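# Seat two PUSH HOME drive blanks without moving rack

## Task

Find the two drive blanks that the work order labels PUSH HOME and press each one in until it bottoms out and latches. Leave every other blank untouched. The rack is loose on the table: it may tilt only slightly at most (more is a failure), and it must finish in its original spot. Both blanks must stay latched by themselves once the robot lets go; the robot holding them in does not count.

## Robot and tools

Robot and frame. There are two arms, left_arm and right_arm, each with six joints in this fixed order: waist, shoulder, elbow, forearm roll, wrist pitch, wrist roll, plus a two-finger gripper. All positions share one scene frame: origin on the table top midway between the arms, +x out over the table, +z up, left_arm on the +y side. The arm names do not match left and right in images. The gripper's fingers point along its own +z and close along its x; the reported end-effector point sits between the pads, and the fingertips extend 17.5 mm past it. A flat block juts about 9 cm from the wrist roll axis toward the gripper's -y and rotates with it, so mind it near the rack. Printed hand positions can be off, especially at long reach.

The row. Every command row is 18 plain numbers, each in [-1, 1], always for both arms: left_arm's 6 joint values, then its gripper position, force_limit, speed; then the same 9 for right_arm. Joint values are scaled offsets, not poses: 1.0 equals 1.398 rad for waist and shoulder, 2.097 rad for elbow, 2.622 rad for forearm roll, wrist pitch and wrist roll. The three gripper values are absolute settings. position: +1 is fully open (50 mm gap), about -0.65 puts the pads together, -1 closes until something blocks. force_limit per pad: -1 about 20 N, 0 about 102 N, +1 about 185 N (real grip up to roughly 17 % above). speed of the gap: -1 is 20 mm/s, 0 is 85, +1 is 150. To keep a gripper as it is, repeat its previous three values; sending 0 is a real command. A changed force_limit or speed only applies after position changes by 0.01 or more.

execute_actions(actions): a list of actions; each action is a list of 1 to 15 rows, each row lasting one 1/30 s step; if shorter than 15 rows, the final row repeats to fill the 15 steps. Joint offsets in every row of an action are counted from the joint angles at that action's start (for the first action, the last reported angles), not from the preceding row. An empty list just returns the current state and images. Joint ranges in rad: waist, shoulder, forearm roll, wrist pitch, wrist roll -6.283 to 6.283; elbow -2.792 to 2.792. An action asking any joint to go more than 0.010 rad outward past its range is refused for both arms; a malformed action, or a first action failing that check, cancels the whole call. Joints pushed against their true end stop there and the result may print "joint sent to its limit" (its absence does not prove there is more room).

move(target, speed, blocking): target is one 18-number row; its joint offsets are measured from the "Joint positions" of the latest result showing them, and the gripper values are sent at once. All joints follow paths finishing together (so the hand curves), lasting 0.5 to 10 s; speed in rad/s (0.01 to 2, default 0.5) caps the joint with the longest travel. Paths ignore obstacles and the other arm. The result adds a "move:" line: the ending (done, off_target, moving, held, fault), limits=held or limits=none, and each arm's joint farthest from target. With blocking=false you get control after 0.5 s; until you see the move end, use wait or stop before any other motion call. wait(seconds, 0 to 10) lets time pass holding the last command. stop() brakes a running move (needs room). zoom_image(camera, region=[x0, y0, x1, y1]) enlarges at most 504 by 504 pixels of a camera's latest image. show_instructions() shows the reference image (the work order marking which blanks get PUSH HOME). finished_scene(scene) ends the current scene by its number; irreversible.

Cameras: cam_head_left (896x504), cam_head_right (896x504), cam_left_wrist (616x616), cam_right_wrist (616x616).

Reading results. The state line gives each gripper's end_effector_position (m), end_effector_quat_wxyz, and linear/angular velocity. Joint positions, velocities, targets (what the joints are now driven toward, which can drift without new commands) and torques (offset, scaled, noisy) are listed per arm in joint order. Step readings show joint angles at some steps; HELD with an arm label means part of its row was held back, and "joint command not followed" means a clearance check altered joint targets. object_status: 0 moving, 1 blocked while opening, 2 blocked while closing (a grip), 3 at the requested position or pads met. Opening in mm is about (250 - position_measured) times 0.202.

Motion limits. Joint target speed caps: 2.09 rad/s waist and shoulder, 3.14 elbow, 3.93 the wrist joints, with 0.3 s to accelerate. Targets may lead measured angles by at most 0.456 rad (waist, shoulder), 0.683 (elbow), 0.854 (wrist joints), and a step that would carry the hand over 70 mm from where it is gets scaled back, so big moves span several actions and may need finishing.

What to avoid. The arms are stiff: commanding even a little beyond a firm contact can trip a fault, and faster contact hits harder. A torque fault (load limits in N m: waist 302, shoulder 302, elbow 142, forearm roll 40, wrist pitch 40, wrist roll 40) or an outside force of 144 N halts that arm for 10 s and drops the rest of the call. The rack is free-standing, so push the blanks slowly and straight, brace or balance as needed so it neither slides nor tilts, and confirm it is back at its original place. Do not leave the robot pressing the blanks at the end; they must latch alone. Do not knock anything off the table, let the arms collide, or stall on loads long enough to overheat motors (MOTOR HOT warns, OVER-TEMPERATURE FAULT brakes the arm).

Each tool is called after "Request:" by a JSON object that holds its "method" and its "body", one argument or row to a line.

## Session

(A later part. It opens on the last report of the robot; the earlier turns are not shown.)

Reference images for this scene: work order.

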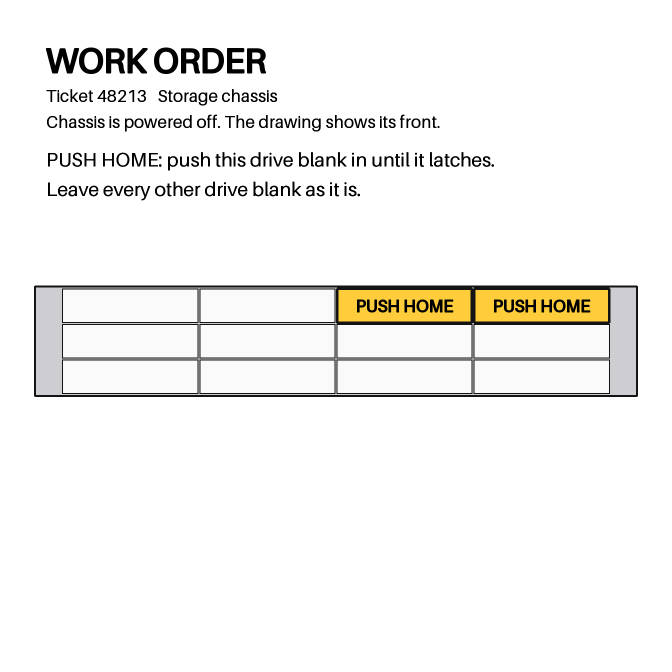

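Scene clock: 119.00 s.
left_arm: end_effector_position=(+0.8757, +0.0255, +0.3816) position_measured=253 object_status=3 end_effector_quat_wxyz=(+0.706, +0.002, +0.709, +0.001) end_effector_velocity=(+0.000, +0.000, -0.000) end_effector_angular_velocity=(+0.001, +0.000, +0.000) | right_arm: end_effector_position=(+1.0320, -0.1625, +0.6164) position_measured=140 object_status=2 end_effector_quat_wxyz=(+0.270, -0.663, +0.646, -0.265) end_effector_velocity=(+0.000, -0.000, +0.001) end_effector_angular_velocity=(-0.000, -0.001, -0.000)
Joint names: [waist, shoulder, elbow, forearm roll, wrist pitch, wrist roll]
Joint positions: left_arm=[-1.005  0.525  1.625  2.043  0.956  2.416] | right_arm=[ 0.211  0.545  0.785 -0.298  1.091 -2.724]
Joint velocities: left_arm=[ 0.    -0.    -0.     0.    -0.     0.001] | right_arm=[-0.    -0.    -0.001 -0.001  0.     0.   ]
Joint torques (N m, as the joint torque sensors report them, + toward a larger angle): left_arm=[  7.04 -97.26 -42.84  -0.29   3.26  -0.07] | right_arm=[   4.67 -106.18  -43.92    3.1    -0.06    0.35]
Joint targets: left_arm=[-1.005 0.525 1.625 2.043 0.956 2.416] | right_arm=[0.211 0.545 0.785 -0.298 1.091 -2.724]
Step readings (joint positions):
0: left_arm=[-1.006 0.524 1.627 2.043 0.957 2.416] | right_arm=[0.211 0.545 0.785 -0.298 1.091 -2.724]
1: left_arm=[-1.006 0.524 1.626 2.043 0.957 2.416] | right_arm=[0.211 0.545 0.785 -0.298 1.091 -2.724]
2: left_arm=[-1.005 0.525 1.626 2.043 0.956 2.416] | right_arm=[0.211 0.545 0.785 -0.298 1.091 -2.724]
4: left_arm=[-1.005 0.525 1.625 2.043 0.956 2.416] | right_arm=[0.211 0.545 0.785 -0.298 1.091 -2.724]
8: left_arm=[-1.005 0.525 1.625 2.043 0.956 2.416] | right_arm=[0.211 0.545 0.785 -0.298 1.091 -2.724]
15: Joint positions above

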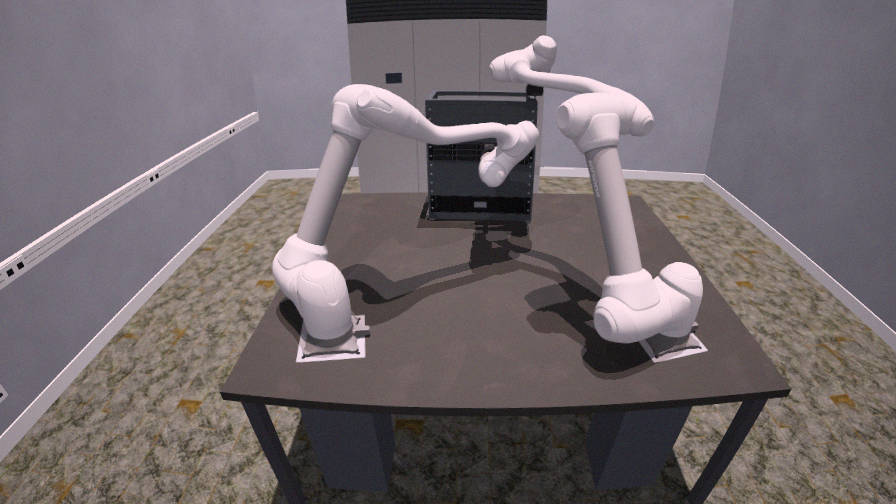

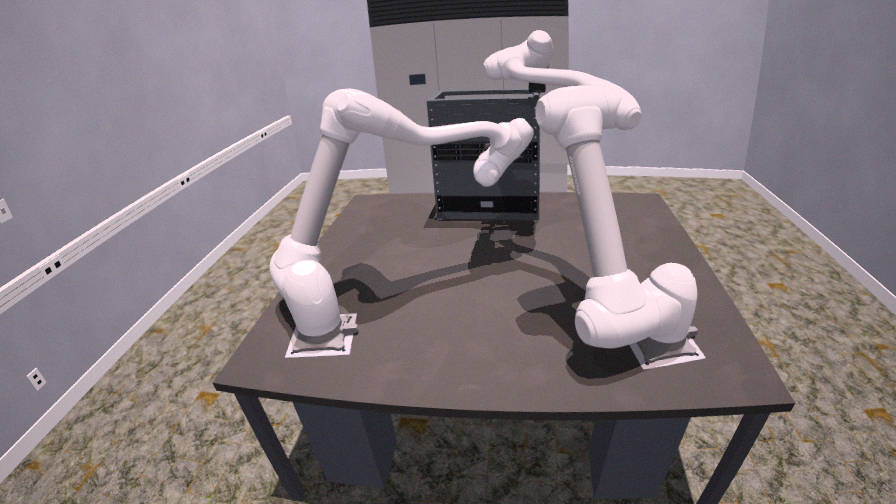

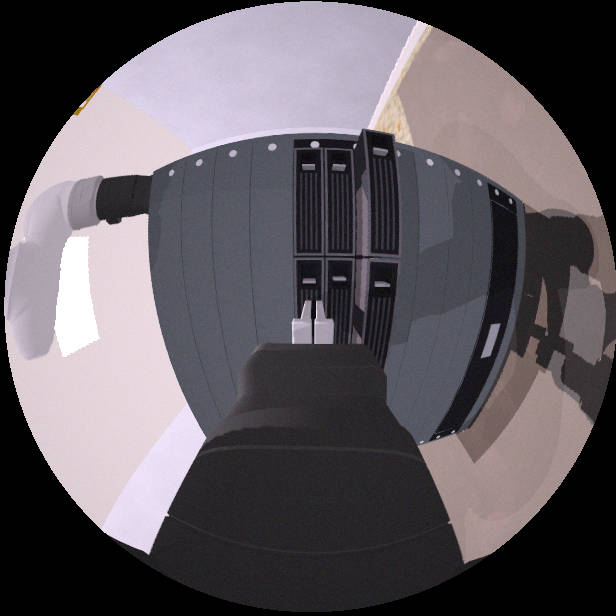

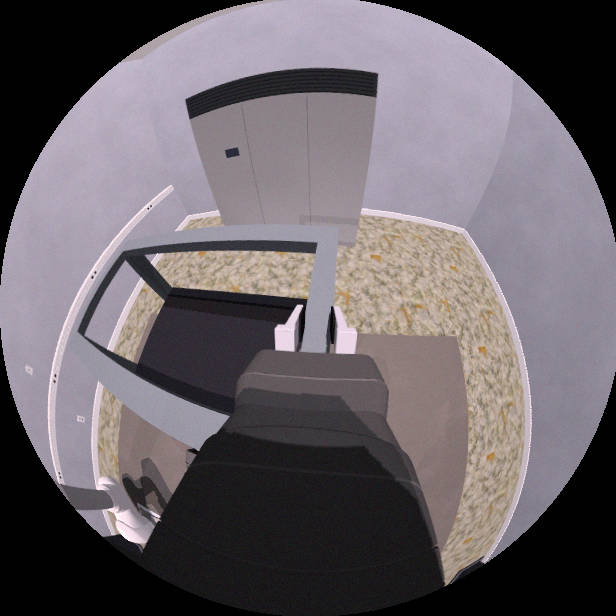

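Request:
{"method": "execute_actions", "body": {
  "actions": [
    [[0.0007,0.0006,-0.0007,0.00016,-0.0004,0.00012,-1,0,1,0,0,0,0,0,0,-1,0.3,-0.8]]
  ]
}}

Request:
{"method": "execute_actions", "body": {
  "actions": [
    [[0.0007,0.0006,-0.0007,0.00016,-0.0004,0.00012,-1,0,1,0,0,0,0,0,0,-1,0.3,-0.8]]
  ]
}}

Scene clock: 122.83 s.
left_arm: end_effector_position=(+0.8767, +0.0255, +0.3816) position_measured=253 object_status=3 end_effector_quat_wxyz=(+0.706, +0.002, +0.709, +0.001) end_effector_velocity=(+0.000, +0.000, +0.001) end_effector_angular_velocity=(-0.002, -0.000, +0.000) | right_arm: end_effector_position=(+1.0320, -0.1625, +0.6164) position_measured=140 object_status=2 end_effector_quat_wxyz=(+0.270, -0.663, +0.646, -0.265) end_effector_velocity=(+0.000, -0.000, -0.000) end_effector_angular_velocity=(-0.001, +0.000, +0.000)
Joint names: [waist, shoulder, elbow, forearm roll, wrist pitch, wrist roll]
Joint positions: left_arm=[-1.004  0.526  1.624  2.044  0.955  2.416] | right_arm=[ 0.211  0.545  0.785 -0.298  1.091 -2.724]
Joint velocities: left_arm=[ 0.001 -0.    -0.     0.    -0.    -0.002] | right_arm=[ 0.     0.     0.001 -0.001 -0.    -0.   ]
Joint torques (N m, as the joint torque sensors report them, + toward a larger angle): left_arm=[  9.   -98.15 -42.4   -0.49   3.72  -0.33] | right_arm=[   4.8  -106.56  -43.74    3.06    0.2     0.35]
Joint targets: left_arm=[-1.004 0.526 1.624 2.044 0.955 2.416] | right_arm=[0.211 0.545 0.785 -0.298 1.091 -2.724]
Step readings (joint positions):
0: left_arm=[-1.005 0.525 1.625 2.043 0.956 2.416] | right_arm=[0.211 0.545 0.785 -0.298 1.091 -2.724]
1: left_arm=[-1.005 0.525 1.625 2.044 0.956 2.416] | right_arm=[0.211 0.545 0.785 -0.298 1.091 -2.724]
2: left_arm=[-1.004 0.525 1.624 2.044 0.955 2.416] | right_arm=[0.211 0.545 0.785 -0.298 1.091 -2.724]
4: left_arm=[-1.004 0.526 1.624 2.044 0.955 2.416] | right_arm=[0.211 0.545 0.785 -0.298 1.091 -2.724]
8: left_arm=[-1.004 0.526 1.624 2.044 0.955 2.416] | right_arm=[0.211 0.545 0.785 -0.298 1.091 -2.724]
15: Joint positions above

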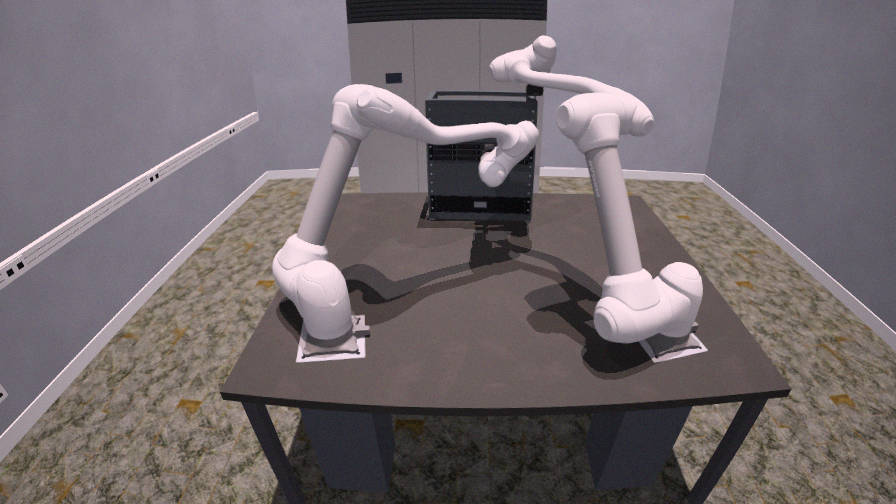

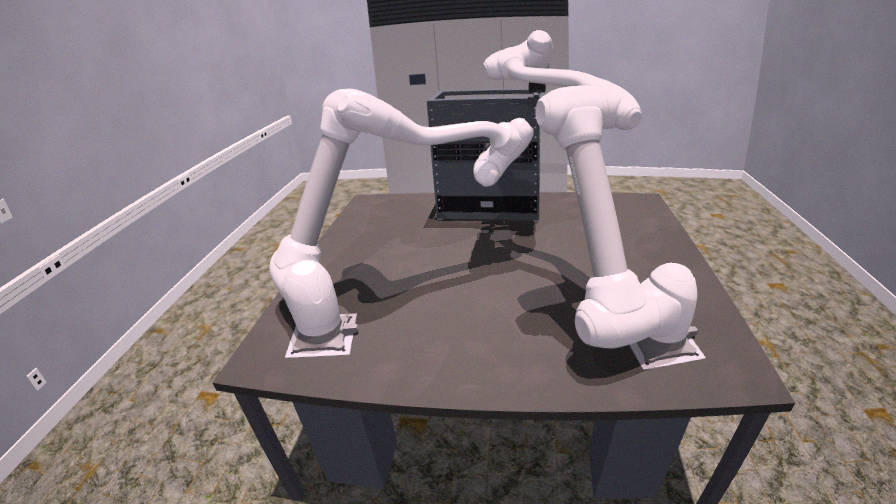

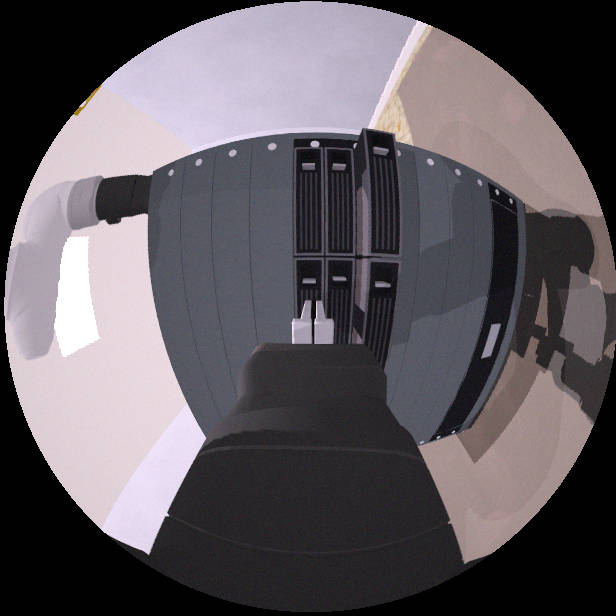

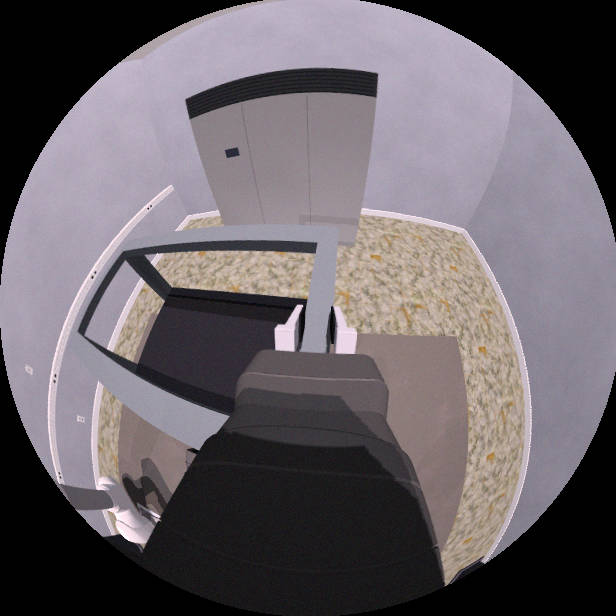

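Scene clock: 123.33 s.
left_arm: end_effector_position=(+0.8777, +0.0256, +0.3817) position_measured=253 object_status=3 end_effector_quat_wxyz=(+0.706, +0.002, +0.709, +0.001) end_effector_velocity=(-0.000, +0.000, -0.000) end_effector_angular_velocity=(+0.001, +0.001, +0.000) | right_arm: end_effector_position=(+1.0320, -0.1625, +0.6164) position_measured=140 object_status=2 end_effector_quat_wxyz=(+0.270, -0.663, +0.646, -0.265) end_effector_velocity=(-0.000, -0.001, +0.000) end_effector_angular_velocity=(-0.001, +0.001, -0.001)
Joint names: [waist, shoulder, elbow, forearm roll, wrist pitch, wrist roll]
Joint positions: left_arm=[-1.003  0.527  1.622  2.044  0.954  2.417] | right_arm=[ 0.211  0.545  0.785 -0.298  1.091 -2.724]
Joint velocities: left_arm=[-0.    -0.     0.001 -0.     0.     0.001] | right_arm=[ 0.    -0.    -0.001 -0.001  0.002 -0.   ]
Joint torques (N m, as the joint torque sensors report them, + toward a larger angle): left_arm=[  8.05 -97.28 -43.81  -0.34   3.09  -0.13] | right_arm=[   5.39 -106.    -43.19    3.26   -0.11    0.49]
Joint targets: left_arm=[-1.003 0.527 1.622 2.044 0.954 2.417] | right_arm=[0.211 0.545 0.785 -0.298 1.091 -2.724]
Step readings (joint positions):
0: left_arm=[-1.004 0.526 1.624 2.044 0.955 2.416] | right_arm=[0.211 0.545 0.785 -0.298 1.091 -2.724]
1: left_arm=[-1.004 0.526 1.623 2.044 0.955 2.417] | right_arm=[0.211 0.545 0.785 -0.298 1.091 -2.724]
2: left_arm=[-1.003 0.526 1.623 2.044 0.954 2.417] | right_arm=[0.211 0.545 0.785 -0.298 1.091 -2.724]
4: left_arm=[-1.003 0.527 1.622 2.044 0.954 2.417] | right_arm=[0.211 0.545 0.785 -0.298 1.091 -2.724]
8: left_arm=[-1.003 0.527 1.622 2.044 0.954 2.417] | right_arm=[0.211 0.545 0.785 -0.298 1.091 -2.724]
15: Joint positions above

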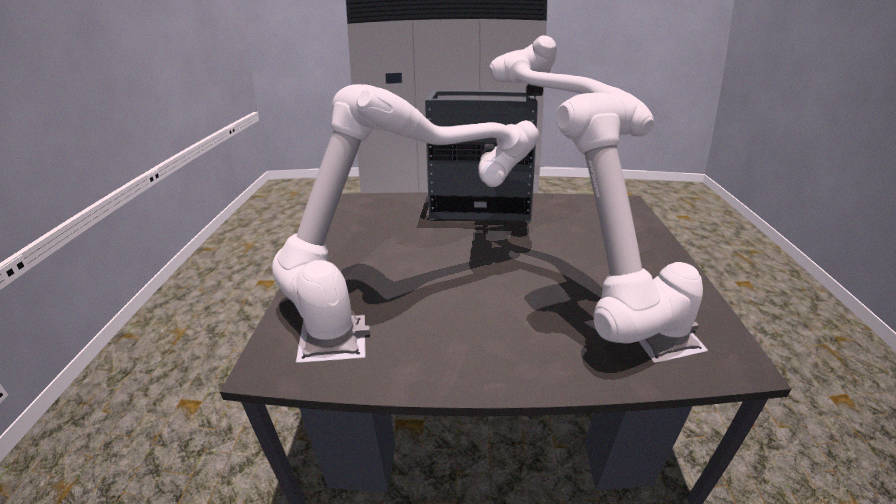

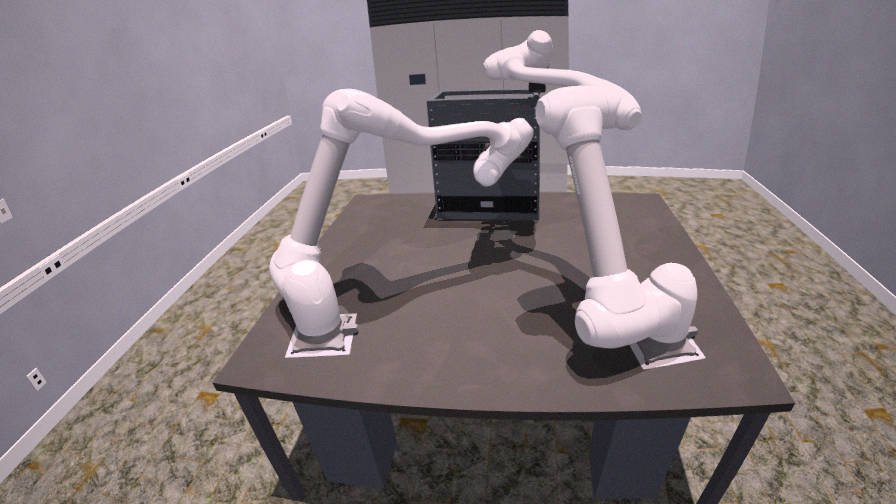

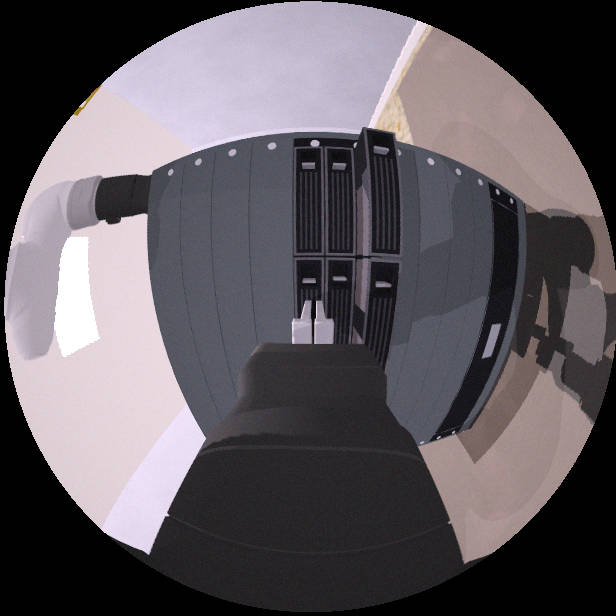

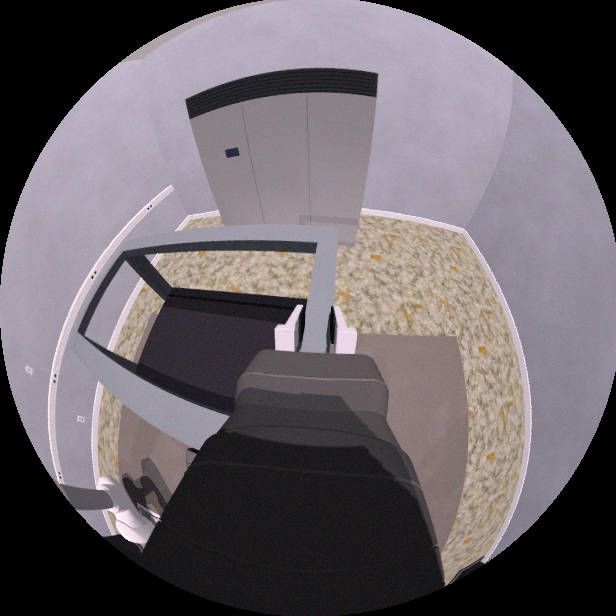

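Request:
{"method": "execute_actions", "body": {
  "actions": [
    [[0.0007,0.0006,-0.0007,0.00016,-0.0004,0.00012,-1,0,1,0,0,0,0,0,0,-1,0.3,-0.8]]
  ]
}}

Request:
{"method": "execute_actions", "body": {
  "actions": [
    [[0.0007,0.0006,-0.0007,0.00016,-0.0004,0.00012,-1,0,1,0,0,0,0,0,0,-1,0.3,-0.8]]
  ]
}}

Scene clock: 125.77 s.
left_arm: end_effector_position=(+0.8786, +0.0256, +0.3817) position_measured=253 object_status=3 end_effector_quat_wxyz=(+0.706, +0.002, +0.709, +0.001) end_effector_velocity=(+0.000, +0.000, +0.000) end_effector_angular_velocity=(-0.000, -0.000, +0.001) | right_arm: end_effector_position=(+1.0320, -0.1625, +0.6164) position_measured=140 object_status=2 end_effector_quat_wxyz=(+0.270, -0.663, +0.646, -0.265) end_effector_velocity=(+0.000, +0.000, +0.000) end_effector_angular_velocity=(-0.000, -0.001, +0.000)
Joint names: [waist, shoulder, elbow, forearm roll, wrist pitch, wrist roll]
Joint positions: left_arm=[-1.002  0.527  1.621  2.045  0.953  2.417] | right_arm=[ 0.211  0.545  0.785 -0.298  1.091 -2.724]
Joint velocities: left_arm=[ 0.     0.    -0.    -0.     0.001  0.   ] | right_arm=[-0.     0.     0.    -0.    -0.001 -0.   ]
Joint torques (N m, as the joint torque sensors report them, + toward a larger angle): left_arm=[ 20.83 -92.65 -49.08   0.1    3.22  -0.26] | right_arm=[   5.33 -109.16  -42.87    3.56    1.24    0.32]
Joint targets: left_arm=[-1.002 0.527 1.621 2.045 0.953 2.417] | right_arm=[0.211 0.545 0.785 -0.298 1.091 -2.724]
Step readings (joint positions):
0: left_arm=[-1.003 0.527 1.622 2.044 0.954 2.417] | right_arm=[0.211 0.545 0.785 -0.298 1.091 -2.724]
1: left_arm=[-1.003 0.527 1.622 2.044 0.954 2.417] | right_arm=[0.211 0.545 0.785 -0.298 1.091 -2.724]
2: left_arm=[-1.002 0.527 1.621 2.045 0.953 2.417] | right_arm=[0.211 0.545 0.785 -0.298 1.091 -2.724]
4: left_arm=[-1.002 0.527 1.621 2.045 0.953 2.417] | right_arm=[0.211 0.545 0.785 -0.298 1.091 -2.724]
8: left_arm=[-1.002 0.527 1.621 2.045 0.953 2.417] | right_arm=[0.211 0.545 0.785 -0.298 1.091 -2.724]
15: Joint positions above

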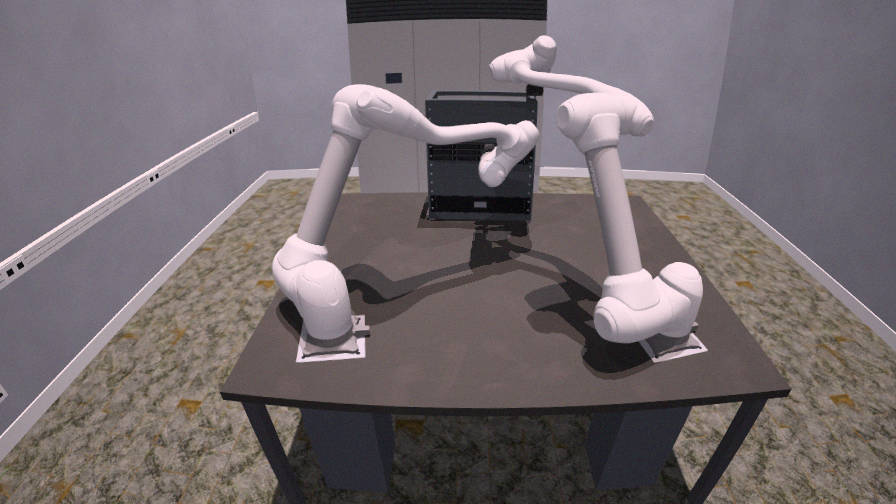

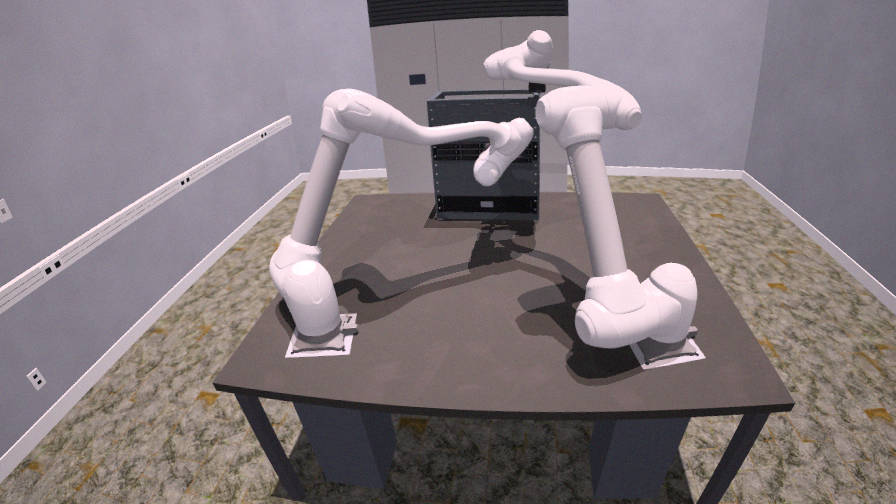

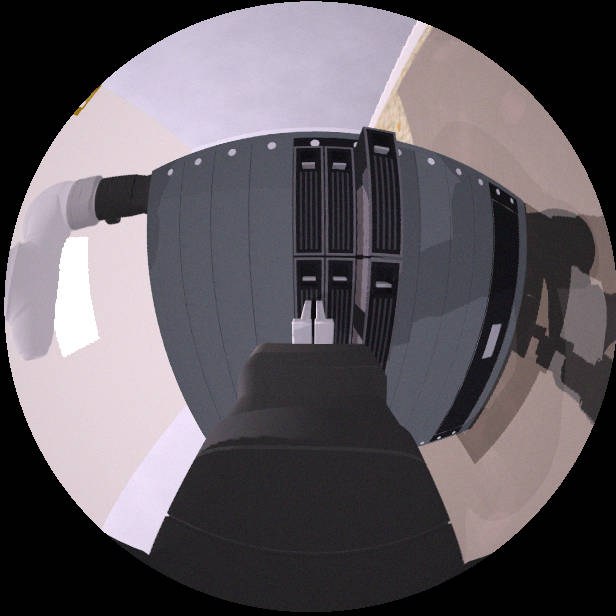

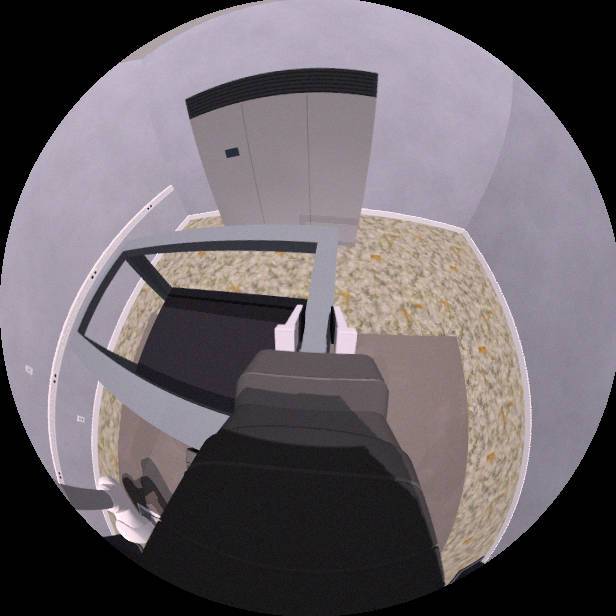

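Scene clock: 126.27 s.
left_arm: end_effector_position=(+0.8795, +0.0256, +0.3817) position_measured=253 object_status=3 end_effector_quat_wxyz=(+0.706, +0.003, +0.709, +0.001) end_effector_velocity=(+0.000, +0.000, -0.000) end_effector_angular_velocity=(+0.001, +0.000, +0.000) | right_arm: end_effector_position=(+1.0320, -0.1625, +0.6164) position_measured=140 object_status=2 end_effector_quat_wxyz=(+0.270, -0.663, +0.646, -0.265) end_effector_velocity=(+0.000, +0.000, +0.000) end_effector_angular_velocity=(+0.000, -0.000, +0.001)
Joint names: [waist, shoulder, elbow, forearm roll, wrist pitch, wrist roll]
Joint positions: left_arm=[-1.001  0.528  1.619  2.045  0.952  2.417] | right_arm=[ 0.211  0.545  0.785 -0.298  1.091 -2.724]
Joint velocities: left_arm=[0. 0. 0. 0. 0. 0.] | right_arm=[-0.     0.    -0.     0.001 -0.    -0.001]
Joint torques (N m, as the joint torque sensors report them, + toward a larger angle): left_arm=[ 46.47 -76.4  -65.48   0.94   0.36  -0.03] | right_arm=[  11.81 -116.93  -42.79    4.76    4.76    0.3 ]
Joint targets: left_arm=[-1.001 0.528 1.619 2.045 0.952 2.417] | right_arm=[0.211 0.545 0.785 -0.298 1.091 -2.724]
Step readings (joint positions):
0: left_arm=[-1.002 0.527 1.621 2.045 0.953 2.417] | right_arm=[0.211 0.545 0.785 -0.298 1.091 -2.724]
1: left_arm=[-1.002 0.527 1.621 2.045 0.953 2.417] | right_arm=[0.211 0.545 0.785 -0.298 1.091 -2.724]
2: left_arm=[-1.001 0.528 1.620 2.045 0.952 2.417] | right_arm=[0.211 0.545 0.785 -0.298 1.091 -2.724]
4: left_arm=[-1.001 0.528 1.620 2.045 0.952 2.417] | right_arm=[0.211 0.545 0.785 -0.298 1.091 -2.724]
8: left_arm=[-1.001 0.528 1.619 2.045 0.952 2.417] | right_arm=[0.211 0.545 0.785 -0.298 1.091 -2.724]
15: Joint positions above

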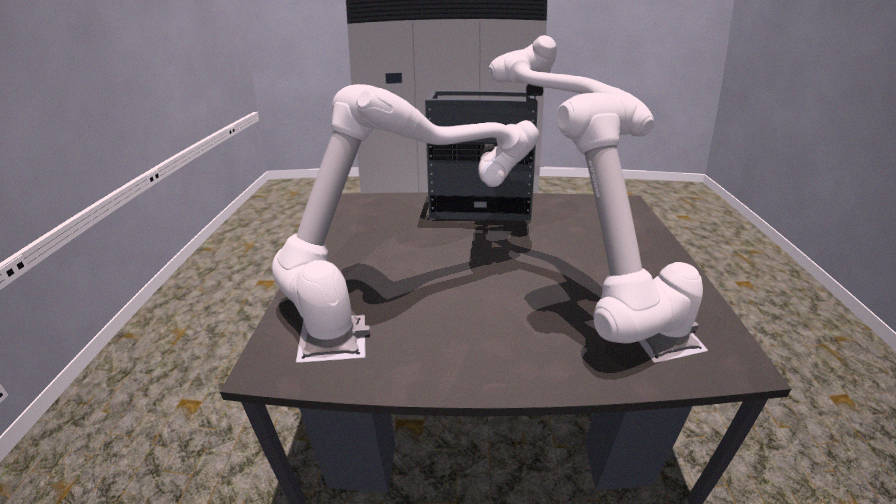

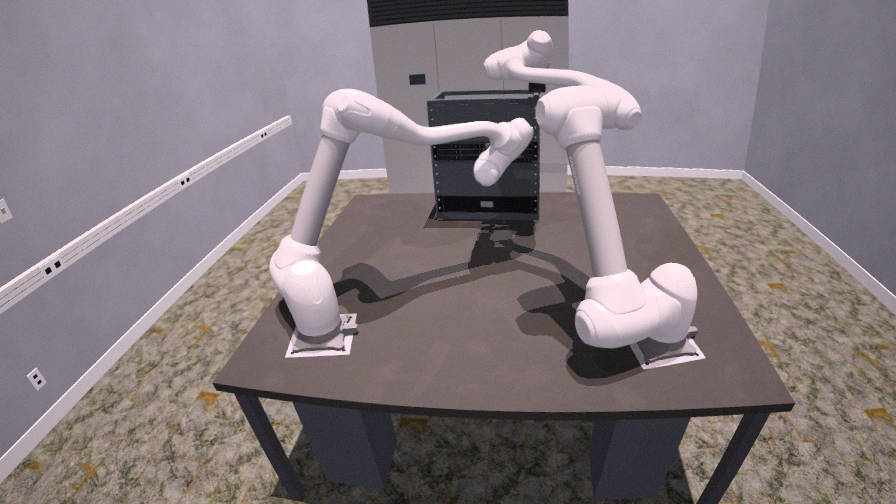

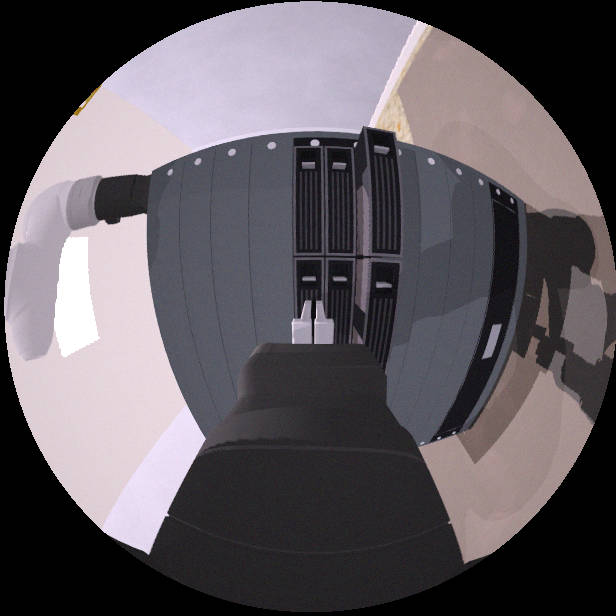

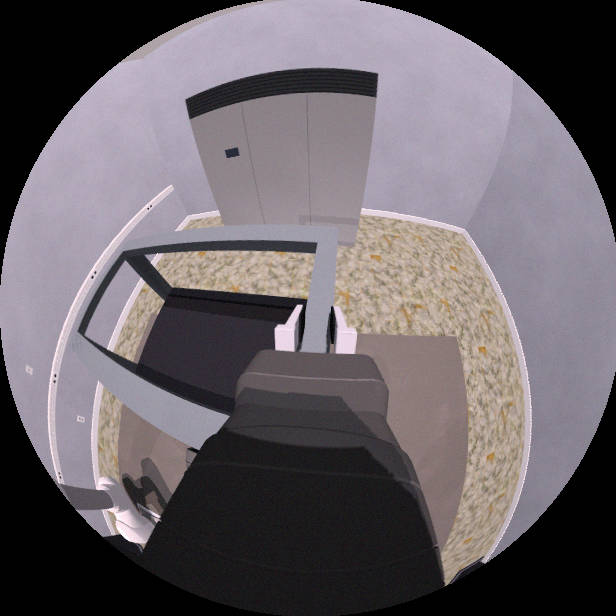

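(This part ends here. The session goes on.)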